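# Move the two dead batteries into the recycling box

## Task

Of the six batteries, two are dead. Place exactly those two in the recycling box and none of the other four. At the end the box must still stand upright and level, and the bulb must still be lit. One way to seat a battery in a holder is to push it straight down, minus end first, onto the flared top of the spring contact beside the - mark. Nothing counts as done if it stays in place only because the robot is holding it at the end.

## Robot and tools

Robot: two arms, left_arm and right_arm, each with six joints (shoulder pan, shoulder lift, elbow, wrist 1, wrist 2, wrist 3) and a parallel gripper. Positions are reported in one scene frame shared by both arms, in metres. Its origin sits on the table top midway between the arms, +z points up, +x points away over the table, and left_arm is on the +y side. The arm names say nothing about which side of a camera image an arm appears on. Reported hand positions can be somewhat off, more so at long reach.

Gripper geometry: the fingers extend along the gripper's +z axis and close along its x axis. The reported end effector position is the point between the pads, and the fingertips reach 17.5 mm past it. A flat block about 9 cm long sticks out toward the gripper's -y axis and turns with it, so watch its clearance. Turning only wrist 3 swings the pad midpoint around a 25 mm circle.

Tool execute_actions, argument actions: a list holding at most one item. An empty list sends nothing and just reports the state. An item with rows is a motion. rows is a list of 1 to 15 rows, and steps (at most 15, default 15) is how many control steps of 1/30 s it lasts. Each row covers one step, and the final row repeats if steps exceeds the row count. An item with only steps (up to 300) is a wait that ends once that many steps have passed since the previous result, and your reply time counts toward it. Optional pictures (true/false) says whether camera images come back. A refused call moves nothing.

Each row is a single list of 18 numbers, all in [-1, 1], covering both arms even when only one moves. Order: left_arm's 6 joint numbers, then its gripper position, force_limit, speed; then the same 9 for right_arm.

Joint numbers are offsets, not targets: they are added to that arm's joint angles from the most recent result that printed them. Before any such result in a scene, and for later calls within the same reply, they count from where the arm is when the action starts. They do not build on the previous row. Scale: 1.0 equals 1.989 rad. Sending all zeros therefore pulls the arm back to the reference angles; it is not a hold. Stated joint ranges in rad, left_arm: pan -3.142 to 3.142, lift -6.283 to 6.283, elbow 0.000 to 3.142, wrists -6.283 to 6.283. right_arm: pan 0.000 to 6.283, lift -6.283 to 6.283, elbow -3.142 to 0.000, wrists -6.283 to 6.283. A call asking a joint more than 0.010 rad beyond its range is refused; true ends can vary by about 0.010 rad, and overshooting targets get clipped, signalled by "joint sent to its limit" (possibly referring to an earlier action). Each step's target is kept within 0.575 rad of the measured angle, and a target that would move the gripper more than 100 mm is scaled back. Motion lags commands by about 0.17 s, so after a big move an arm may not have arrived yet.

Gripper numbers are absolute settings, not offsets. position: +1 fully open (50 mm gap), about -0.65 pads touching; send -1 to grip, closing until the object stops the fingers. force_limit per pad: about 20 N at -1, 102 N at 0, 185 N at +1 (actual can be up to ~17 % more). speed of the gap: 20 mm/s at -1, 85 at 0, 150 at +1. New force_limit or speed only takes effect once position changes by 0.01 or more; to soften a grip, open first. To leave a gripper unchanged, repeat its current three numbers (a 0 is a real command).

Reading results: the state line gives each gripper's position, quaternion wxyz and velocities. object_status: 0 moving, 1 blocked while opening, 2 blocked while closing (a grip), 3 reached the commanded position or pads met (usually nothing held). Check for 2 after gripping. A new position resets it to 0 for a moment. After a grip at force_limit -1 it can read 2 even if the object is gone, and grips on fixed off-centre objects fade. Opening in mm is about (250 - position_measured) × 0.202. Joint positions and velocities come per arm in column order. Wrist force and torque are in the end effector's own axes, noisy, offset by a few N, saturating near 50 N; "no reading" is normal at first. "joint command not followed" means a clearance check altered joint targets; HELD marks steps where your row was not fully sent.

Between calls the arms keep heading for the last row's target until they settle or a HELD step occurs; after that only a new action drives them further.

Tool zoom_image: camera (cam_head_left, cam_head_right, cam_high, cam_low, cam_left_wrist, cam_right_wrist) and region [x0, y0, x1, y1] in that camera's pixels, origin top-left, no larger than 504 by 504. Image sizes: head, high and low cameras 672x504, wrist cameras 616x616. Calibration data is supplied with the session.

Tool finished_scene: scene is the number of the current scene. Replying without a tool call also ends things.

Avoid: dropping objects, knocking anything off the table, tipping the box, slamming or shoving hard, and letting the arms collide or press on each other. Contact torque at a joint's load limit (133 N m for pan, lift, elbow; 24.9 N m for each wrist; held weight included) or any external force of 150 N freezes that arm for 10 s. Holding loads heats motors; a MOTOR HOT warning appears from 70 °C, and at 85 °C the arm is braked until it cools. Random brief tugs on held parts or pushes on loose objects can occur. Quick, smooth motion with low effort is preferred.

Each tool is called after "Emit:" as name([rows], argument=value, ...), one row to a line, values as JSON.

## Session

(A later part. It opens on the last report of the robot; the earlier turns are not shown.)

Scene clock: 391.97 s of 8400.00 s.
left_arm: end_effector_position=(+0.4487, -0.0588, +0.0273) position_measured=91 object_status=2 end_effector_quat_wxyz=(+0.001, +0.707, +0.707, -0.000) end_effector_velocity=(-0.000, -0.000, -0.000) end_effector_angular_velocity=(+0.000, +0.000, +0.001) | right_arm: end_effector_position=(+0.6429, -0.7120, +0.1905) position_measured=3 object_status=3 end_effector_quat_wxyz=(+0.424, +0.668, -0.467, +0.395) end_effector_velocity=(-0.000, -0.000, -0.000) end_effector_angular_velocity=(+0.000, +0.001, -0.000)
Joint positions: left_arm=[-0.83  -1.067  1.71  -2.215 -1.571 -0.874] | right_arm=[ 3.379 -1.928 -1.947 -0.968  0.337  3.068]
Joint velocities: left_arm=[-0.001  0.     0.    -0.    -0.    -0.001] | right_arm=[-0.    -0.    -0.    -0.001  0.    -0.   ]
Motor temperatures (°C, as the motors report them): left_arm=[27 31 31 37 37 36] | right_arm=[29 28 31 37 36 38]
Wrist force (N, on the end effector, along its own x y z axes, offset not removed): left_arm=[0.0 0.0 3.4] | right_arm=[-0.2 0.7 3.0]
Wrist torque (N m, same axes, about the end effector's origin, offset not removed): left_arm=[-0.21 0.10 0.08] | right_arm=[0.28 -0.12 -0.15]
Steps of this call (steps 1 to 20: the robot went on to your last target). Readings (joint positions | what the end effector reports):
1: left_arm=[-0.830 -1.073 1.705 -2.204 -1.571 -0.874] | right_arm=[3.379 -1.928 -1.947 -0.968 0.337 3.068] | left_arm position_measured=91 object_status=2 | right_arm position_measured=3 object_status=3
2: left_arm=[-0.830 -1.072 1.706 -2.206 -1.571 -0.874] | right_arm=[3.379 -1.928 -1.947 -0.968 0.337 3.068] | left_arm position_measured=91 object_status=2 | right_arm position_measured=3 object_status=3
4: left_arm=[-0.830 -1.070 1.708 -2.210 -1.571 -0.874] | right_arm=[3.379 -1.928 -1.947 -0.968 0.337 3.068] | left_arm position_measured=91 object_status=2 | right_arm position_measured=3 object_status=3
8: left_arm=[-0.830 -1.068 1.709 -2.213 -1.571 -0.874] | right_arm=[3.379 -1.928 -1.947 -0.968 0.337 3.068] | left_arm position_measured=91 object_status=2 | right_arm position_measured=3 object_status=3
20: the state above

Emit:
execute_actions([
  {"rows":[[0,0.0007,0.0005,-0.0012,0,0,-1,-0.3,-0.3,0,0,0,0,0,0,1,0,0],[0,0.0007,0.0005,-0.0012,0,0,-1,-0.3,-0.3,0,0,0,0,0,0,1,0,0],[0,0.0007,0.0005,-0.0012,0,0,-1,-0.3,-0.3,0,0,0,0,0,0,1,0,0],[0,0.0007,0.0005,-0.0012,0,0,-1,-0.3,-0.3,0,0,0,0,0,0,1,0,0],[0,0.0007,0.0005,-0.0012,0,0,-1,-0.3,-0.3,0,0,0,0,0,0,1,0,0],[0,0.0007,0.0005,-0.0012,0,0,-1,-0.3,-0.3,0,0,0,0,0,0,1,0,0],[0,0.0007,0.0005,-0.0012,0,0,-1,-0.3,-0.3,0,0,0,0,0,0,1,0,0],[0,0.0007,0.0005,-0.0012,0,0,0.77,-0.3,-0.3,0,0,0,0,0,0,1,0,0]],"steps":15},
], pictures=false)

Emit:
execute_actions([
  {"rows":[[0,-0.0444,-0.0392,0.0837,0,0,0.77,-0.3,-0.3,0,0,0,0,0,0,1,0,0],[0,-0.0444,-0.0392,0.0837,0,0,0.77,-0.3,-0.3,0,0,0,0,0,0,1,0,0],[0,-0.0444,-0.0392,0.0837,0,0,0.77,-0.3,-0.3,0,0,0,0,0,0,1,0,0],[0,-0.0444,-0.0392,0.0837,0,0,0.77,-0.3,-0.3,0,0,0,0,0,0,1,0,0],[0,-0.0444,-0.0392,0.0837,0,0,0.77,-0.3,-0.3,0,0,0,0,0,0,1,0,0],[0,-0.0444,-0.0392,0.0837,0,0,0.77,-0.3,-0.3,0,0,0,0,0,0,1,0,0],[0,-0.0444,-0.0392,0.0837,0,0,0.77,-0.3,-0.3,0,0,0,0,0,0,1,0,0],[0,-0.0444,-0.0392,0.0837,0,0,0.77,-0.3,-0.3,0,0,0,0,0,0,1,0,0],[0,-0.0444,-0.0392,0.0837,0,0,0.77,-0.3,-0.3,0,0,0,0,0,0,1,0,0],[0.0136,-0.0982,0.0347,0.0641,0,1,0.77,-0.3,-0.3,0,0,0,0,0,0,1,0,0]],"steps":15},
], pictures=false)

Emit:
execute_actions([
  {"steps":45},
], pictures=false)

Emit:
execute_actions([
  {"rows":[[0,0,0,0,0,0.11,0.77,-0.3,-0.3,0,0,0,0,0,0,1,0,0]],"steps":15},
], pictures=false)

Emit:
execute_actions([
  {"steps":15},
])

Emit:
zoom_image(camera="cam_left_wrist", region=[240, 230, 420, 350])

Scene clock: 403.23 s of 8400.00 s.
left_arm: end_effector_position=(+0.4486, -0.0588, +0.0263) position_measured=37 object_status=0 end_effector_quat_wxyz=(+0.001, +0.707, +0.707, -0.000) end_effector_velocity=(-0.000, -0.000, -0.000) end_effector_angular_velocity=(+0.000, +0.000, -0.000) | right_arm: end_effector_position=(+0.6429, -0.7120, +0.1905) position_measured=3 object_status=3 end_effector_quat_wxyz=(+0.424, +0.668, -0.467, +0.395) end_effector_velocity=(+0.000, +0.000, +0.000) end_effector_angular_velocity=(-0.000, -0.000, +0.000)
Joint positions: left_arm=[-0.83  -1.066  1.711 -2.217 -1.571 -0.874] | right_arm=[ 3.379 -1.928 -1.947 -0.968  0.337  3.068]
Joint velocities: left_arm=[-0.     0.001  0.    -0.     0.     0.   ] | right_arm=[ 0.  0.  0.  0. -0. -0.]
Motor temperatures (°C, as the motors report them): left_arm=[27 31 31 37 37 36] | right_arm=[29 28 31 37 36 38]
Wrist force (N, on the end effector, along its own x y z axes, offset not removed): left_arm=[-2.7 -0.7 -0.7] | right_arm=[0.4 0.3 1.7]
Wrist torque (N m, same axes, about the end effector's origin, offset not removed): left_arm=[-0.54 0.61 0.31] | right_arm=[0.25 -0.22 -0.20]
Steps of this call (steps 1 to 15: the robot went on to your last target; steps 16 to 90: nothing new was sent; then 7.77 s passed at rest; steps 91 to 105: all 15 steps of this action). Readings (joint positions | what the end effector reports):
91: left_arm=[-0.830 -1.067 1.710 -2.215 -1.571 -0.874] | right_arm=[3.379 -1.928 -1.947 -0.968 0.337 3.068] | left_arm position_measured=91 object_status=2 | right_arm position_measured=3 object_status=3
92: left_arm=[-0.830 -1.067 1.710 -2.215 -1.571 -0.874] | right_arm=[3.379 -1.928 -1.947 -0.968 0.337 3.068] | left_arm position_measured=91 object_status=2 | right_arm position_measured=3 object_status=3
94: left_arm=[-0.830 -1.067 1.710 -2.216 -1.571 -0.874] | right_arm=[3.379 -1.928 -1.947 -0.968 0.337 3.068] | left_arm position_measured=91 object_status=2 | right_arm position_measured=3 object_status=3
98: left_arm=[-0.830 -1.066 1.711 -2.217 -1.571 -0.874] | right_arm=[3.379 -1.928 -1.947 -0.968 0.337 3.068] | left_arm position_measured=87 object_status=0 | right_arm position_measured=3 object_status=3
105: the state above

Scene clock: 403.73 s of 8400.00 s.
left_arm: end_effector_position=(+0.4368, -0.0230, +0.0999) position_measured=37 object_status=3 end_effector_quat_wxyz=(+0.003, +0.763, +0.647, -0.000) end_effector_velocity=(-0.076, +0.207, +0.008) end_effector_angular_velocity=(+0.040, +0.020, -1.905) | right_arm: end_effector_position=(+0.6429, -0.7120, +0.1905) position_measured=3 object_status=3 end_effector_quat_wxyz=(+0.424, +0.668, -0.467, +0.395) end_effector_velocity=(-0.000, -0.001, -0.001) end_effector_angular_velocity=(+0.000, -0.001, -0.001)
Joint positions: left_arm=[-0.811 -1.222  1.728 -2.082 -1.571 -0.691] | right_arm=[ 3.379 -1.928 -1.947 -0.968  0.337  3.068]
Joint velocities: left_arm=[ 0.071 -0.334  0.442 -0.064  0.     1.976] | right_arm=[-0.001 -0.001 -0.     0.002 -0.    -0.   ]
Motor temperatures (°C, as the motors report them): left_arm=[27 31 31 37 37 36] | right_arm=[29 28 31 37 36 38]
Wrist force (N, on the end effector, along its own x y z axes, offset not removed): left_arm=[1.8 -0.7 -1.6] | right_arm=[-1.0 -0.5 2.2]
Wrist torque (N m, same axes, about the end effector's origin, offset not removed): left_arm=[-0.18 -0.02 -0.03] | right_arm=[-0.02 0.06 -0.11]
Steps of this call (steps 1 to 15: all 15 steps of this action). Readings (joint positions | what the end effector reports):
1: left_arm=[-0.830 -1.066 1.711 -2.217 -1.571 -0.874] | right_arm=[3.379 -1.928 -1.947 -0.968 0.337 3.068] | left_arm position_measured=37 object_status=0 | right_arm position_measured=3 object_status=3
2: left_arm=[-0.830 -1.072 1.705 -2.211 -1.571 -0.874] | right_arm=[3.379 -1.928 -1.947 -0.968 0.337 3.068] | left_arm position_measured=37 object_status=0 | right_arm position_measured=3 object_status=3
4: left_arm=[-0.830 -1.103 1.678 -2.162 -1.571 -0.874] | right_arm=[3.379 -1.928 -1.947 -0.968 0.337 3.068] | left_arm position_measured=37 object_status=3 | right_arm position_measured=3 object_status=3
8: left_arm=[-0.830 -1.138 1.647 -2.086 -1.571 -0.874] | right_arm=[3.379 -1.928 -1.947 -0.968 0.337 3.068] | left_arm position_measured=37 object_status=3 | right_arm position_measured=3 object_status=3
15: the state above

Scene clock: 405.23 s of 8400.00 s.
left_arm: end_effector_position=(+0.4609, +0.0149, +0.1003) position_measured=37 object_status=3 end_effector_quat_wxyz=(+0.000, +0.981, -0.194, -0.000) end_effector_velocity=(-0.000, -0.000, -0.000) end_effector_angular_velocity=(+0.001, +0.001, +0.001) | right_arm: end_effector_position=(+0.6429, -0.7120, +0.1905) position_measured=3 object_status=3 end_effector_quat_wxyz=(+0.424, +0.668, -0.467, +0.395) end_effector_velocity=(+0.000, +0.000, +0.000) end_effector_angular_velocity=(-0.000, -0.001, +0.001)
Joint positions: left_arm=[-0.803 -1.261  1.78  -2.09  -1.571  1.114] | right_arm=[ 3.379 -1.928 -1.947 -0.968  0.337  3.068]
Joint velocities: left_arm=[-0.     0.001  0.     0.     0.    -0.002] | right_arm=[ 0.001 -0.     0.     0.002 -0.     0.   ]
Motor temperatures (°C, as the motors report them): left_arm=[27 31 31 37 37 36] | right_arm=[29 28 31 37 36 38]
Wrist force (N, on the end effector, along its own x y z axes, offset not removed): left_arm=[-1.8 0.2 -1.2] | right_arm=[0.3 0.0 2.8]
Wrist torque (N m, same axes, about the end effector's origin, offset not removed): left_arm=[-0.26 0.35 0.25] | right_arm=[0.11 -0.26 -0.14]
Steps of this call (steps 1 to 45: the robot went on to your last target). Readings (joint positions | what the end effector reports):
1: left_arm=[-0.809 -1.232 1.741 -2.084 -1.571 -0.621] | right_arm=[3.379 -1.928 -1.947 -0.968 0.337 3.068] | left_arm position_measured=37 object_status=3 | right_arm position_measured=3 object_status=3
2: left_arm=[-0.807 -1.239 1.750 -2.085 -1.571 -0.544] | right_arm=[3.379 -1.928 -1.947 -0.968 0.337 3.068] | left_arm position_measured=37 object_status=3 | right_arm position_measured=3 object_status=3
4: left_arm=[-0.805 -1.249 1.763 -2.087 -1.571 -0.378] | right_arm=[3.379 -1.928 -1.947 -0.968 0.337 3.068] | left_arm position_measured=37 object_status=3 | right_arm position_measured=3 object_status=3
8: left_arm=[-0.804 -1.257 1.775 -2.089 -1.571 -0.027] | right_arm=[3.379 -1.928 -1.947 -0.968 0.337 3.068] | left_arm position_measured=37 object_status=3 | right_arm position_measured=3 object_status=3
45: the state above
All arms were judged still, so your last target was given up. Only a new action makes them travel on or press farther. Fingers that are still opening or closing keep moving.

Scene clock: 405.73 s of 8400.00 s.
left_arm: end_effector_position=(+0.4656, +0.0124, +0.1003) position_measured=37 object_status=3 end_effector_quat_wxyz=(+0.000, +0.955, -0.297, +0.000) end_effector_velocity=(+0.001, -0.001, -0.000) end_effector_angular_velocity=(+0.001, +0.001, -0.058) | right_arm: end_effector_position=(+0.6429, -0.7120, +0.1905) position_measured=3 object_status=3 end_effector_quat_wxyz=(+0.424, +0.668, -0.467, +0.395) end_effector_velocity=(+0.000, +0.000, +0.001) end_effector_angular_velocity=(+0.001, -0.004, +0.000)
Joint positions: left_arm=[-0.803 -1.261  1.78  -2.09  -1.571  1.326] | right_arm=[ 3.379 -1.928 -1.947 -0.968  0.337  3.068]
Joint velocities: left_arm=[-0.     0.001  0.     0.     0.     0.058] | right_arm=[ 0.     0.    -0.     0.003 -0.     0.   ]
Motor temperatures (°C, as the motors report them): left_arm=[27 31 31 37 37 36] | right_arm=[29 28 31 37 36 38]
Wrist force (N, on the end effector, along its own x y z axes, offset not removed): left_arm=[-6.8 -0.4 1.5] | right_arm=[-0.3 -1.8 1.9]
Wrist torque (N m, same axes, about the end effector's origin, offset not removed): left_arm=[-0.36 1.07 0.42] | right_arm=[-0.22 -0.09 -0.10]
Steps of this call (steps 1 to 15: all 15 steps of this action). Readings (joint positions | what the end effector reports):
1: left_arm=[-0.803 -1.261 1.780 -2.090 -1.571 1.115] | right_arm=[3.379 -1.928 -1.947 -0.968 0.337 3.068] | left_arm position_measured=37 object_status=3 | right_arm position_measured=3 object_status=3
2: left_arm=[-0.803 -1.261 1.780 -2.090 -1.571 1.121] | right_arm=[3.379 -1.928 -1.947 -0.968 0.337 3.068] | left_arm position_measured=37 object_status=3 | right_arm position_measured=3 object_status=3
4: left_arm=[-0.803 -1.261 1.780 -2.090 -1.571 1.177] | right_arm=[3.379 -1.928 -1.947 -0.968 0.337 3.068] | left_arm position_measured=37 object_status=3 | right_arm position_measured=3 object_status=3
8: left_arm=[-0.803 -1.261 1.780 -2.090 -1.571 1.283] | right_arm=[3.379 -1.928 -1.947 -0.968 0.337 3.068] | left_arm position_measured=37 object_status=3 | right_arm position_measured=3 object_status=3
15: the state above

Scene clock: 406.23 s of 8400.00 s.
left_arm: end_effector_position=(+0.4657, +0.0123, +0.1003) position_measured=37 object_status=3 end_effector_quat_wxyz=(+0.000, +0.954, -0.300, +0.000) end_effector_velocity=(+0.000, -0.000, -0.000) end_effector_angular_velocity=(+0.000, -0.000, +0.000) | right_arm: end_effector_position=(+0.6429, -0.7120, +0.1905) position_measured=3 object_status=3 end_effector_quat_wxyz=(+0.424, +0.668, -0.467, +0.395) end_effector_velocity=(+0.000, +0.000, +0.000) end_effector_angular_velocity=(+0.000, -0.001, +0.000)
Joint positions: left_arm=[-0.803 -1.261  1.78  -2.09  -1.571  1.333] | right_arm=[ 3.379 -1.928 -1.947 -0.968  0.337  3.068]
Joint velocities: left_arm=[ 0.  0. -0. -0.  0.  0.] | right_arm=[ 0.  0.  0. -0.  0.  0.]
Motor temperatures (°C, as the motors report them): left_arm=[27 31 31 37 37 36] | right_arm=[29 28 31 37 36 38]
Wrist force (N, on the end effector, along its own x y z axes, offset not removed): left_arm=[0.2 -3.8 -2.3] | right_arm=[0.7 -0.7 3.3]
Wrist torque (N m, same axes, about the end effector's origin, offset not removed): left_arm=[-0.87 0.16 0.17] | right_arm=[0.03 -0.29 -0.10]
Steps of this call (steps 1 to 15: the robot went on to your last target). Readings (joint positions | what the end effector reports):
1: left_arm=[-0.803 -1.261 1.780 -2.090 -1.571 1.328] | right_arm=[3.379 -1.928 -1.947 -0.968 0.337 3.068] | left_arm position_measured=37 object_status=3 | right_arm position_measured=3 object_status=3
2: left_arm=[-0.803 -1.261 1.780 -2.090 -1.571 1.329] | right_arm=[3.379 -1.928 -1.947 -0.968 0.337 3.068] | left_arm position_measured=37 object_status=3 | right_arm position_measured=3 object_status=3
4: left_arm=[-0.803 -1.261 1.780 -2.090 -1.571 1.331] | right_arm=[3.379 -1.928 -1.947 -0.968 0.337 3.068] | left_arm position_measured=37 object_status=3 | right_arm position_measured=3 object_status=3
8: left_arm=[-0.803 -1.261 1.780 -2.090 -1.571 1.333] | right_arm=[3.379 -1.928 -1.947 -0.968 0.337 3.068] | left_arm position_measured=37 object_status=3 | right_arm position_measured=3 object_status=3
15: the state above
All arms were judged still, so your last target was given up. Only a new action makes them travel on or press farther. Fingers that are still opening or closing keep moving.
camera_calibration (this result's frames):
cam_left_wrist: T_world_to_cam=[[0.830414, -0.557074, 0.00900285, -0.386908], [-0.539094, -0.799322, 0.265447, 0.238029], [-0.140678, -0.225285, -0.964083, 0.312851], [0, 0, 0, 1]] pos_world=[0.493624, 0.0452055, 0.241913]
cam_right_wrist: T_world_to_cam=[[0.204377, -0.247657, 0.947046, -0.494743], [-0.963891, 0.117812, 0.23882, 0.652352], [-0.170719, -0.961658, -0.214636, -0.386339], [0, 0, 0, 1]] pos_world=[0.663955, -0.570908, 0.229827]

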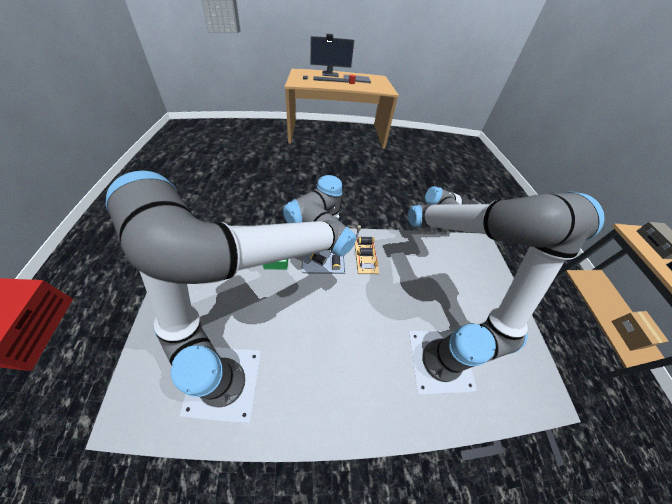

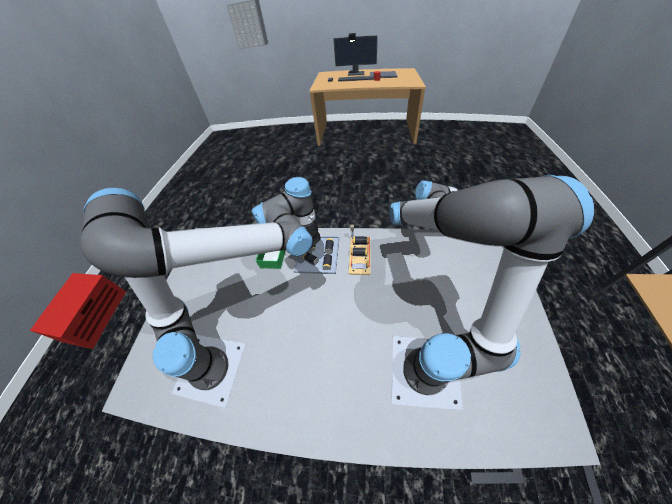

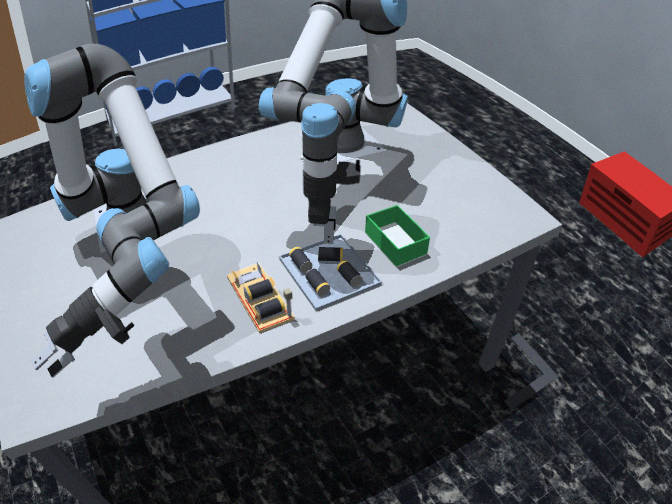

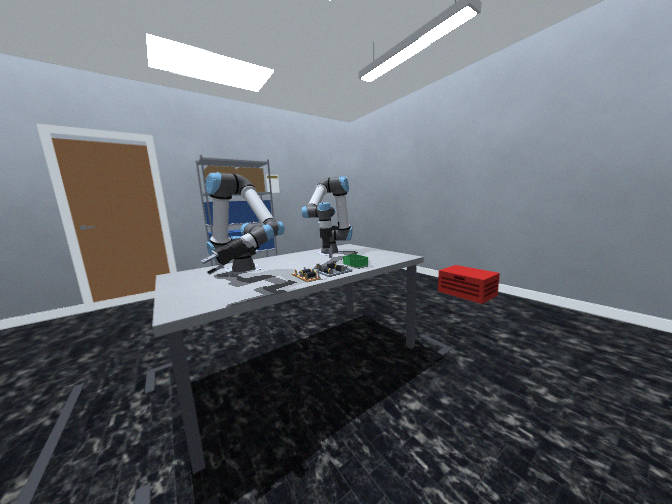

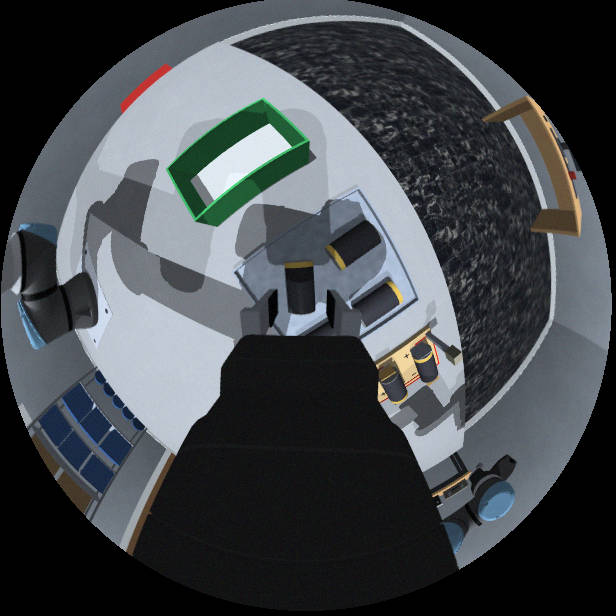

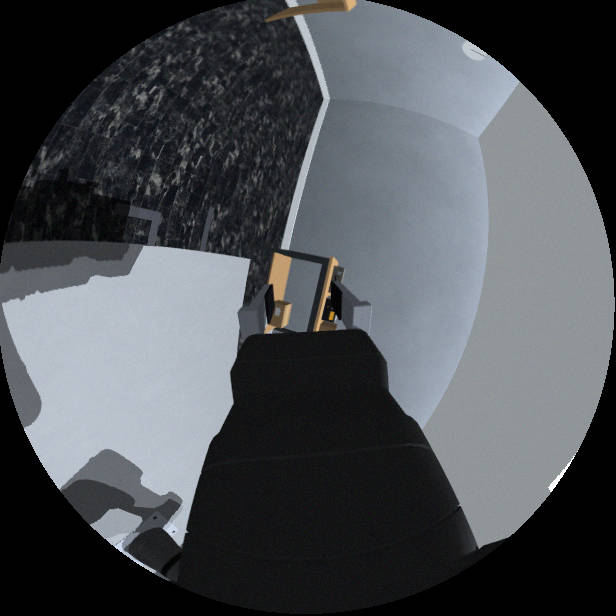

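Region (240, 230, 420, 350) of cam_left_wrist's 616x616 image, scaled by 2.800, with more detail than that image has.

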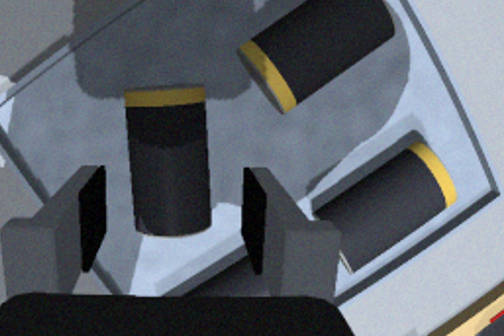

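Emit:
execute_actions([
  {"rows":[[0,0.02,0.02,-0.04,0,-0.03,0.77,-0.3,-0.3,0,0,0,0,0,0,1,0,0],[0,0.02,0.02,-0.04,0,-0.03,0.77,-0.3,-0.3,0,0,0,0,0,0,1,0,0],[0,0.02,0.02,-0.04,0,-0.03,0.77,-0.3,-0.3,0,0,0,0,0,0,1,0,0],[0,0.02,0.02,-0.04,0,-0.03,0.77,-0.3,-0.3,0,0,0,0,0,0,1,0,0],[0,0.02,0.02,-0.04,0,-0.03,0.77,-0.3,-0.3,0,0,0,0,0,0,1,0,0],[0,0.02,0.02,-0.04,0,-0.03,0.77,-0.3,-0.3,0,0,0,0,0,0,1,0,0],[0,0.02,0.02,-0.04,0,-0.03,0.77,-0.3,-0.3,0,0,0,0,0,0,1,0,0],[0,0.05,0.0417,-0.0915,0,-0.03,0.77,-0.3,-0.3,0,0,0,0,0,0,1,0,0]],"steps":15},
], pictures=false)

Emit:
execute_actions([
  {"steps":22},
], pictures=false)

Emit:
execute_actions([
  {"rows":[[0,0,0,0,0,0,-1,-0.3,-0.3,0,0,0,0,0,0,1,0,0]],"steps":15},
], pictures=false)

Emit:
execute_actions([
  {"rows":[[0,-0.025,-0.02,0.045,0,0,-1,-0.3,-0.3,0,0,0,0,0,0,1,0,0],[0,-0.025,-0.02,0.045,0,0,-1,-0.3,-0.3,0,0,0,0,0,0,1,0,0],[0,-0.025,-0.02,0.045,0,0,-1,-0.3,-0.3,0,0,0,0,0,0,1,0,0],[0,-0.025,-0.02,0.045,0,0,-1,-0.3,-0.3,0,0,0,0,0,0,1,0,0],[0,-0.025,-0.02,0.045,0,0,-1,-0.3,-0.3,0,0,0,0,0,0,1,0,0],[0,-0.05,-0.0417,0.0915,0,0,-1,-0.3,-0.3,0,0,0,0,0,0,1,0,0]],"steps":15},
], pictures=false)

Emit:
execute_actions([
  {"steps":20},
], pictures=false)

Scene clock: 416.67 s of 8400.00 s.
left_arm: end_effector_position=(+0.4635, +0.0142, +0.0347) position_measured=37 object_status=3 end_effector_quat_wxyz=(-0.000, +0.962, -0.272, -0.001) end_effector_velocity=(+0.000, +0.000, -0.067) end_effector_angular_velocity=(-0.010, -0.009, +0.012) | right_arm: end_effector_position=(+0.6429, -0.7120, +0.1905) position_measured=3 object_status=3 end_effector_quat_wxyz=(+0.424, +0.668, -0.467, +0.395) end_effector_velocity=(-0.000, -0.000, -0.001) end_effector_angular_velocity=(+0.000, +0.001, -0.001)
Joint positions: left_arm=[-0.803 -1.173  1.854 -2.25  -1.571  1.275] | right_arm=[ 3.379 -1.928 -1.947 -0.968  0.337  3.068]
Joint velocities: left_arm=[ 0.001  0.099  0.071 -0.184 -0.    -0.012] | right_arm=[-0.001 -0.001  0.     0.     0.     0.   ]
Motor temperatures (°C, as the motors report them): left_arm=[27 31 31 37 37 36] | right_arm=[29 28 31 37 36 38]
Wrist force (N, on the end effector, along its own x y z axes, offset not removed): left_arm=[-1.0 0.2 3.0] | right_arm=[0.1 0.5 2.8]
Wrist torque (N m, same axes, about the end effector's origin, offset not removed): left_arm=[0.02 0.36 0.31] | right_arm=[0.23 -0.20 -0.09]
Steps of this call (steps 1 to 90: nothing new was sent; then 6.93 s passed at rest; steps 91 to 105: all 15 steps of this action). Readings (joint positions | what the end effector reports):
91: left_arm=[-0.803 -1.261 1.780 -2.090 -1.571 1.333] | right_arm=[3.379 -1.928 -1.947 -0.968 0.337 3.068] | left_arm position_measured=37 object_status=3 | right_arm position_measured=3 object_status=3
92: left_arm=[-0.803 -1.257 1.784 -2.096 -1.571 1.328] | right_arm=[3.379 -1.928 -1.947 -0.968 0.337 3.068] | left_arm position_measured=37 object_status=3 | right_arm position_measured=3 object_status=3
94: left_arm=[-0.803 -1.243 1.798 -2.123 -1.571 1.307] | right_arm=[3.379 -1.928 -1.947 -0.968 0.337 3.068] | left_arm position_measured=37 object_status=3 | right_arm position_measured=3 object_status=3
98: left_arm=[-0.803 -1.228 1.813 -2.155 -1.571 1.284] | right_arm=[3.379 -1.928 -1.947 -0.968 0.337 3.068] | left_arm position_measured=37 object_status=3 | right_arm position_measured=3 object_status=3
105: the state above

Scene clock: 417.40 s of 8400.00 s.
left_arm: end_effector_position=(+0.4635, +0.0142, +0.0269) position_measured=37 object_status=3 end_effector_quat_wxyz=(+0.000, +0.962, -0.271, -0.000) end_effector_velocity=(-0.000, -0.000, +0.000) end_effector_angular_velocity=(-0.001, -0.001, +0.000) | right_arm: end_effector_position=(+0.6429, -0.7120, +0.1905) position_measured=3 object_status=3 end_effector_quat_wxyz=(+0.424, +0.668, -0.467, +0.395) end_effector_velocity=(-0.000, -0.000, -0.000) end_effector_angular_velocity=(+0.000, +0.000, -0.000)
Joint positions: left_arm=[-0.803 -1.162  1.863 -2.272 -1.571  1.273] | right_arm=[ 3.379 -1.928 -1.947 -0.968  0.337  3.068]
Joint velocities: left_arm=[-0.001 -0.001 -0.    -0.    -0.    -0.001] | right_arm=[-0.  0. -0. -0.  0. -0.]
Motor temperatures (°C, as the motors report them): left_arm=[27 31 31 37 37 36] | right_arm=[29 28 31 37 36 38]
Wrist force (N, on the end effector, along its own x y z axes, offset not removed): left_arm=[-5.6 2.0 0.5] | right_arm=[-0.3 -0.5 2.8]
Wrist torque (N m, same axes, about the end effector's origin, offset not removed): left_arm=[0.09 1.03 0.14] | right_arm=[0.01 -0.14 -0.08]
Steps of this call (steps 1 to 22: the robot went on to your last target). Readings (joint positions | what the end effector reports):
1: left_arm=[-0.803 -1.171 1.856 -2.255 -1.571 1.275] | right_arm=[3.379 -1.928 -1.947 -0.968 0.337 3.068] | left_arm position_measured=37 object_status=3 | right_arm position_measured=3 object_status=3
2: left_arm=[-0.803 -1.168 1.858 -2.259 -1.571 1.274] | right_arm=[3.379 -1.928 -1.947 -0.968 0.337 3.068] | left_arm position_measured=37 object_status=3 | right_arm position_measured=3 object_status=3
4: left_arm=[-0.803 -1.166 1.860 -2.265 -1.571 1.274] | right_arm=[3.379 -1.928 -1.947 -0.968 0.337 3.068] | left_arm position_measured=37 object_status=3 | right_arm position_measured=3 object_status=3
8: left_arm=[-0.803 -1.163 1.862 -2.269 -1.571 1.274] | right_arm=[3.379 -1.928 -1.947 -0.968 0.337 3.068] | left_arm position_measured=37 object_status=3 | right_arm position_measured=3 object_status=3
22: the state above

Scene clock: 417.90 s of 8400.00 s.
left_arm: end_effector_position=(+0.4635, +0.0142, +0.0269) position_measured=91 object_status=2 end_effector_quat_wxyz=(+0.000, +0.962, -0.271, -0.000) end_effector_velocity=(+0.000, +0.000, +0.000) end_effector_angular_velocity=(-0.001, -0.000, +0.003) | right_arm: end_effector_position=(+0.6429, -0.7120, +0.1905) position_measured=3 object_status=3 end_effector_quat_wxyz=(+0.424, +0.668, -0.467, +0.395) end_effector_velocity=(-0.000, -0.000, -0.000) end_effector_angular_velocity=(+0.000, +0.000, -0.000)
Joint positions: left_arm=[-0.803 -1.162  1.863 -2.272 -1.571  1.273] | right_arm=[ 3.379 -1.928 -1.947 -0.968  0.337  3.068]
Joint velocities: left_arm=[ 0.001 -0.     0.    -0.    -0.    -0.003] | right_arm=[-0. -0. -0.  0.  0. -0.]
Motor temperatures (°C, as the motors report them): left_arm=[27 31 31 37 37 36] | right_arm=[29 28 31 37 36 38]
Wrist force (N, on the end effector, along its own x y z axes, offset not removed): left_arm=[-2.5 -1.7 0.5] | right_arm=[0.2 0.5 0.9]
Wrist torque (N m, same axes, about the end effector's origin, offset not removed): left_arm=[-0.57 0.57 0.21] | right_arm=[0.18 -0.22 -0.14]
Steps of this call (steps 1 to 15: all 15 steps of this action). Readings (joint positions | what the end effector reports):
1: left_arm=[-0.803 -1.162 1.863 -2.272 -1.571 1.273] | right_arm=[3.379 -1.928 -1.947 -0.968 0.337 3.068] | left_arm position_measured=41 object_status=0 | right_arm position_measured=3 object_status=3
2: left_arm=[-0.803 -1.162 1.863 -2.272 -1.571 1.273] | right_arm=[3.379 -1.928 -1.947 -0.968 0.337 3.068] | left_arm position_measured=52 object_status=0 | right_arm position_measured=3 object_status=3
4: left_arm=[-0.803 -1.162 1.863 -2.272 -1.571 1.273] | right_arm=[3.379 -1.928 -1.947 -0.968 0.337 3.068] | left_arm position_measured=73 object_status=0 | right_arm position_measured=3 object_status=3
8: left_arm=[-0.803 -1.162 1.863 -2.272 -1.571 1.273] | right_arm=[3.379 -1.928 -1.947 -0.968 0.337 3.068] | left_arm position_measured=91 object_status=0 | right_arm position_measured=3 object_status=3
15: the state above

Scene clock: 418.40 s of 8400.00 s.
left_arm: end_effector_position=(+0.4648, +0.0127, +0.0958) position_measured=91 object_status=2 end_effector_quat_wxyz=(+0.000, +0.962, -0.271, +0.000) end_effector_velocity=(-0.003, +0.003, +0.038) end_effector_angular_velocity=(+0.006, +0.005, +0.002) | right_arm: end_effector_position=(+0.6429, -0.7120, +0.1905) position_measured=3 object_status=3 end_effector_quat_wxyz=(+0.424, +0.668, -0.467, +0.395) end_effector_velocity=(-0.000, -0.001, -0.000) end_effector_angular_velocity=(-0.001, +0.001, -0.001)
Joint positions: left_arm=[-0.803 -1.255  1.785 -2.102 -1.571  1.273] | right_arm=[ 3.379 -1.928 -1.947 -0.968  0.337  3.068]
Joint velocities: left_arm=[ 0.    -0.052 -0.044  0.103  0.    -0.002] | right_arm=[-0.001 -0.    -0.    -0.    -0.    -0.   ]
Motor temperatures (°C, as the motors report them): left_arm=[27 31 31 37 37 36] | right_arm=[29 28 31 37 36 38]
Wrist force (N, on the end effector, along its own x y z axes, offset not removed): left_arm=[-2.8 -0.3 -0.7] | right_arm=[-0.6 0.2 2.3]
Wrist torque (N m, same axes, about the end effector's origin, offset not removed): left_arm=[-0.19 0.81 0.24] | right_arm=[0.14 -0.03 -0.04]
Steps of this call (steps 1 to 15: all 15 steps of this action). Readings (joint positions | what the end effector reports):
1: left_arm=[-0.803 -1.162 1.863 -2.272 -1.571 1.273] | right_arm=[3.379 -1.928 -1.947 -0.968 0.337 3.068] | left_arm position_measured=91 object_status=2 | right_arm position_measured=3 object_status=3
2: left_arm=[-0.803 -1.167 1.859 -2.266 -1.571 1.273] | right_arm=[3.379 -1.928 -1.947 -0.968 0.337 3.068] | left_arm position_measured=91 object_status=2 | right_arm position_measured=3 object_status=3
4: left_arm=[-0.803 -1.184 1.844 -2.235 -1.571 1.273] | right_arm=[3.379 -1.928 -1.947 -0.968 0.337 3.068] | left_arm position_measured=91 object_status=2 | right_arm position_measured=3 object_status=3
8: left_arm=[-0.803 -1.217 1.817 -2.178 -1.571 1.273] | right_arm=[3.379 -1.928 -1.947 -0.968 0.337 3.068] | left_arm position_measured=91 object_status=2 | right_arm position_measured=3 object_status=3
15: the state above

Scene clock: 419.07 s of 8400.00 s.
left_arm: end_effector_position=(+0.4645, +0.0131, +0.1003) position_measured=91 object_status=2 end_effector_quat_wxyz=(+0.000, +0.962, -0.271, +0.000) end_effector_velocity=(+0.000, -0.000, -0.000) end_effector_angular_velocity=(+0.000, +0.000, -0.001) | right_arm: end_effector_position=(+0.6429, -0.7120, +0.1905) position_measured=3 object_status=3 end_effector_quat_wxyz=(+0.424, +0.668, -0.467, +0.395) end_effector_velocity=(-0.000, -0.001, +0.000) end_effector_angular_velocity=(+0.000, -0.001, -0.001)
Joint positions: left_arm=[-0.803 -1.261  1.78  -2.09  -1.571  1.273] | right_arm=[ 3.379 -1.928 -1.947 -0.968  0.337  3.068]
Joint velocities: left_arm=[-0.     0.    -0.001  0.    -0.     0.001] | right_arm=[-0.001  0.001  0.     0.    -0.     0.   ]
Motor temperatures (°C, as the motors report them): left_arm=[27 31 31 37 37 36] | right_arm=[29 28 31 37 36 38]
Wrist force (N, on the end effector, along its own x y z axes, offset not removed): left_arm=[-1.9 1.0 4.7] | right_arm=[0.2 0.2 2.2]
Wrist torque (N m, same axes, about the end effector's origin, offset not removed): left_arm=[0.09 0.50 0.16] | right_arm=[0.08 -0.23 -0.12]
Steps of this call (steps 1 to 20: the robot went on to your last target). Readings (joint positions | what the end effector reports):
1: left_arm=[-0.803 -1.257 1.784 -2.099 -1.571 1.273] | right_arm=[3.379 -1.928 -1.947 -0.968 0.337 3.068] | left_arm position_measured=91 object_status=2 | right_arm position_measured=3 object_status=3
2: left_arm=[-0.803 -1.258 1.783 -2.096 -1.571 1.273] | right_arm=[3.379 -1.928 -1.947 -0.968 0.337 3.068] | left_arm position_measured=91 object_status=2 | right_arm position_measured=3 object_status=3
4: left_arm=[-0.803 -1.259 1.782 -2.093 -1.571 1.273] | right_arm=[3.379 -1.928 -1.947 -0.968 0.337 3.068] | left_arm position_measured=91 object_status=2 | right_arm position_measured=3 object_status=3
8: left_arm=[-0.803 -1.261 1.780 -2.091 -1.571 1.273] | right_arm=[3.379 -1.928 -1.947 -0.968 0.337 3.068] | left_arm position_measured=91 object_status=2 | right_arm position_measured=3 object_status=3
20: the state above

Emit:
execute_actions([
  {"rows":[[-0.036,0.04,-0.08,0.04,0,-0.13,-1,-0.3,-0.3,0,0,0,0,0,0,1,0,0],[-0.036,0.04,-0.08,0.04,0,-0.13,-1,-0.3,-0.3,0,0,0,0,0,0,1,0,0],[-0.036,0.04,-0.08,0.04,0,-0.13,-1,-0.3,-0.3,0,0,0,0,0,0,1,0,0],[-0.036,0.04,-0.08,0.04,0,-0.13,-1,-0.3,-0.3,0,0,0,0,0,0,1,0,0],[-0.036,0.04,-0.08,0.04,0,-0.13,-1,-0.3,-0.3,0,0,0,0,0,0,1,0,0],[-0.072,0.09,-0.155,0.065,0,-0.26,-1,-0.3,-0.3,0,0,0,0,0,0,1,0,0],[-0.072,0.09,-0.155,0.065,0,-0.26,-1,-0.3,-0.3,0,0,0,0,0,0,1,0,0],[-0.072,0.09,-0.155,0.065,0,-0.26,-1,-0.3,-0.3,0,0,0,0,0,0,1,0,0],[-0.072,0.09,-0.155,0.065,0,-0.26,-1,-0.3,-0.3,0,0,0,0,0,0,1,0,0],[-0.072,0.09,-0.155,0.065,0,-0.26,-1,-0.3,-0.3,0,0,0,0,0,0,1,0,0],[-0.1091,0.1498,-0.2293,0.0794,0,-0.3846,-1,-0.3,-0.3,0,0,0,0,0,0,1,0,0]],"steps":15},
], pictures=false)

Emit:
execute_actions([
  {"steps":30},
])

Emit:
zoom_image(camera="cam_left_wrist", region=[240, 230, 420, 350])

Scene clock: 428.67 s of 8400.00 s.
left_arm: end_effector_position=(+0.4461, -0.1534, +0.1066) position_measured=91 object_status=2 end_effector_quat_wxyz=(-0.002, +0.997, -0.073, -0.002) end_effector_velocity=(-0.077, -0.394, -0.048) end_effector_angular_velocity=(-0.038, -0.034, +1.163) | right_arm: end_effector_position=(+0.6429, -0.7120, +0.1905) position_measured=3 object_status=3 end_effector_quat_wxyz=(+0.424, +0.668, -0.467, +0.395) end_effector_velocity=(+0.000, +0.001, -0.000) end_effector_angular_velocity=(-0.000, +0.001, +0.001)
Joint positions: left_arm=[-0.976 -1.034  1.422 -1.952 -1.571  0.697] | right_arm=[ 3.379 -1.928 -1.947 -0.968  0.337  3.068]
Joint velocities: left_arm=[-0.367  0.602 -0.819  0.166  0.    -1.53 ] | right_arm=[ 0.001 -0.    -0.    -0.001  0.    -0.   ]
Motor temperatures (°C, as the motors report them): left_arm=[27 31 31 37 37 36] | right_arm=[29 28 31 37 36 38]
Wrist force (N, on the end effector, along its own x y z axes, offset not removed): left_arm=[-2.7 5.2 3.3] | right_arm=[0.5 -0.1 2.6]
Wrist torque (N m, same axes, about the end effector's origin, offset not removed): left_arm=[0.31 0.56 0.08] | right_arm=[0.15 -0.30 -0.13]
Steps of this call (steps 1 to 15: the robot went on to your last target; steps 16 to 90: nothing new was sent; then 6.10 s passed at rest; steps 91 to 105: all 15 steps of this action). Readings (joint positions | what the end effector reports):
91: left_arm=[-0.803 -1.261 1.780 -2.089 -1.571 1.273] | right_arm=[3.379 -1.928 -1.947 -0.968 0.337 3.068] | left_arm position_measured=91 object_status=2 | right_arm position_measured=3 object_status=3
92: left_arm=[-0.808 -1.256 1.774 -2.084 -1.571 1.267] | right_arm=[3.379 -1.928 -1.947 -0.968 0.337 3.068] | left_arm position_measured=91 object_status=2 | right_arm position_measured=3 object_status=3
94: left_arm=[-0.833 -1.228 1.726 -2.056 -1.571 1.208] | right_arm=[3.379 -1.928 -1.947 -0.968 0.337 3.068] | left_arm position_measured=91 object_status=2 | right_arm position_measured=3 object_status=3
98: left_arm=[-0.879 -1.175 1.629 -2.011 -1.571 1.051] | right_arm=[3.379 -1.928 -1.947 -0.968 0.337 3.068] | left_arm position_measured=91 object_status=2 | right_arm position_measured=3 object_status=3
105: the state above

Scene clock: 429.67 s of 8400.00 s.
left_arm: end_effector_position=(+0.4351, -0.2000, +0.1006) position_measured=91 object_status=2 end_effector_quat_wxyz=(+0.000, +1.000, -0.001, -0.000) end_effector_velocity=(+0.001, +0.000, +0.000) end_effector_angular_velocity=(-0.000, -0.000, +0.003) | right_arm: end_effector_position=(+0.6429, -0.7120, +0.1905) position_measured=3 object_status=3 end_effector_quat_wxyz=(+0.424, +0.668, -0.467, +0.395) end_effector_velocity=(-0.000, +0.000, -0.000) end_effector_angular_velocity=(+0.000, +0.001, -0.000)
Joint positions: left_arm=[-1.02  -0.963  1.324 -1.932 -1.571  0.509] | right_arm=[ 3.379 -1.928 -1.947 -0.968  0.337  3.068]
Joint velocities: left_arm=[ 0.001 -0.    -0.    -0.     0.    -0.002] | right_arm=[-0.    -0.    -0.    -0.     0.001 -0.   ]
Motor temperatures (°C, as the motors report them): left_arm=[27 31 31 37 37 36] | right_arm=[29 28 31 37 36 38]
Wrist force (N, on the end effector, along its own x y z axes, offset not removed): left_arm=[1.7 0.8 5.6] | right_arm=[-1.2 0.1 1.6]
Wrist torque (N m, same axes, about the end effector's origin, offset not removed): left_arm=[0.04 -0.11 0.16] | right_arm=[0.14 0.04 -0.14]
Steps of this call (steps 1 to 30: the robot went on to your last target). Readings (joint positions | what the end effector reports):
1: left_arm=[-0.987 -1.017 1.398 -1.947 -1.571 0.651] | right_arm=[3.379 -1.928 -1.947 -0.968 0.337 3.068] | left_arm position_measured=91 object_status=2 | right_arm position_measured=3 object_status=3
2: left_arm=[-0.995 -1.004 1.379 -1.943 -1.571 0.615] | right_arm=[3.379 -1.928 -1.947 -0.968 0.337 3.068] | left_arm position_measured=91 object_status=2 | right_arm position_measured=3 object_status=3
4: left_arm=[-1.006 -0.986 1.355 -1.938 -1.571 0.569] | right_arm=[3.379 -1.928 -1.947 -0.968 0.337 3.068] | left_arm position_measured=91 object_status=2 | right_arm position_measured=3 object_status=3
8: left_arm=[-1.015 -0.971 1.334 -1.934 -1.571 0.528] | right_arm=[3.379 -1.928 -1.947 -0.968 0.337 3.068] | left_arm position_measured=91 object_status=2 | right_arm position_measured=3 object_status=3
30: the state above
All arms were judged still, so your last target was given up. Only a new action makes them travel on or press farther. Fingers that are still opening or closing keep moving.
camera_calibration (this result's frames):
cam_left_wrist: T_world_to_cam=[[0.999823, 0.0166473, 0.0087169, -0.438646], [0.013735, -0.963987, 0.265593, -0.221659], [0.0128244, -0.265427, -0.964046, 0.186146], [0, 0, 0, 1]] pos_world=[0.439226, -0.156966, 0.242148]
cam_right_wrist: T_world_to_cam=[[0.204377, -0.247657, 0.947046, -0.494743], [-0.963891, 0.117812, 0.23882, 0.652352], [-0.170719, -0.961658, -0.214636, -0.386339], [0, 0, 0, 1]] pos_world=[0.663955, -0.570908, 0.229827]

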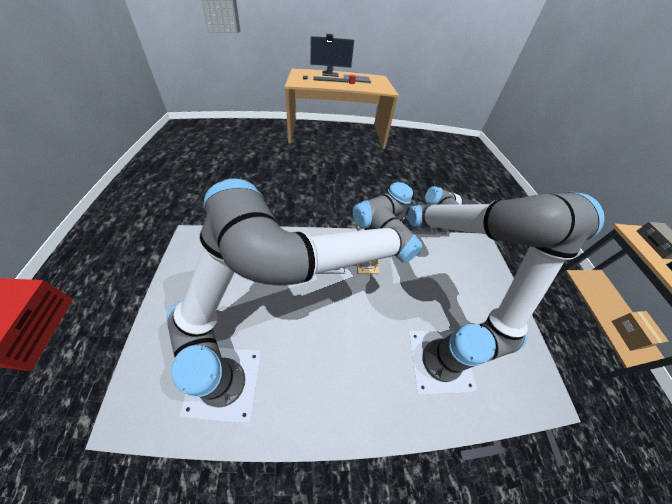

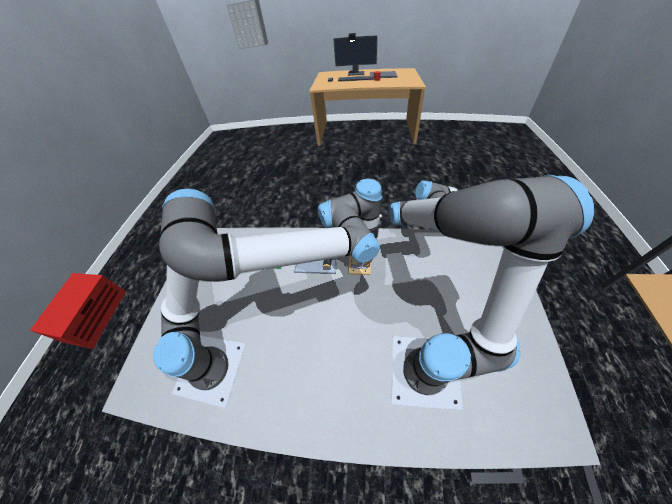

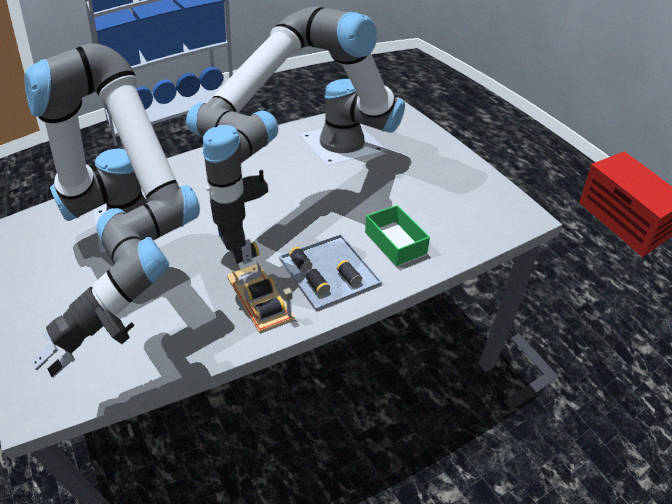

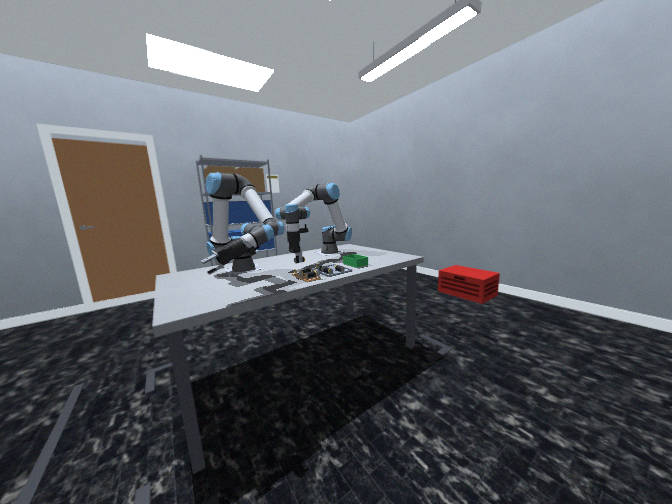

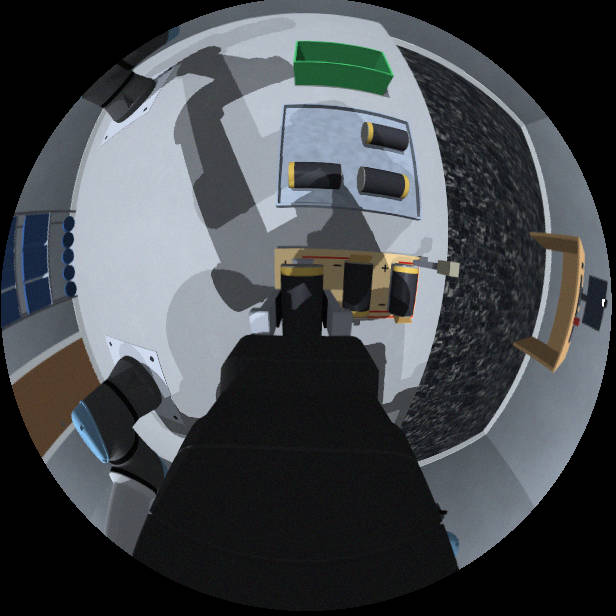

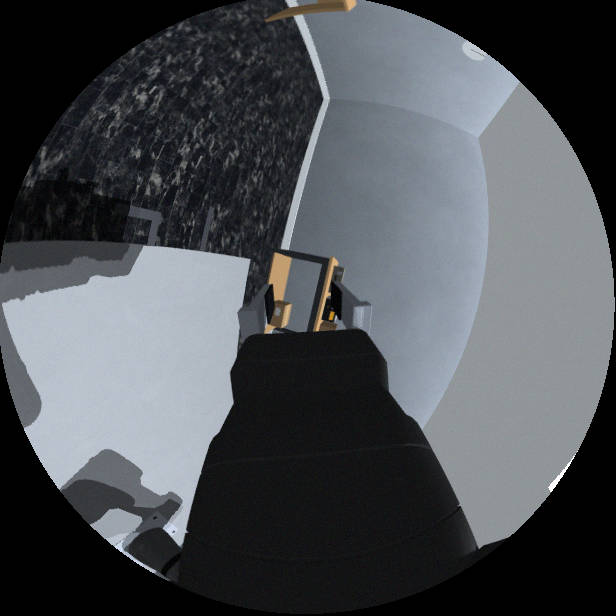

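Region (240, 230, 420, 350) of cam_left_wrist's 616x616 image, scaled by 2.800, with more detail than that image has.

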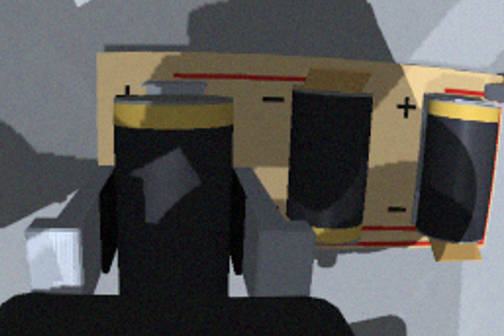

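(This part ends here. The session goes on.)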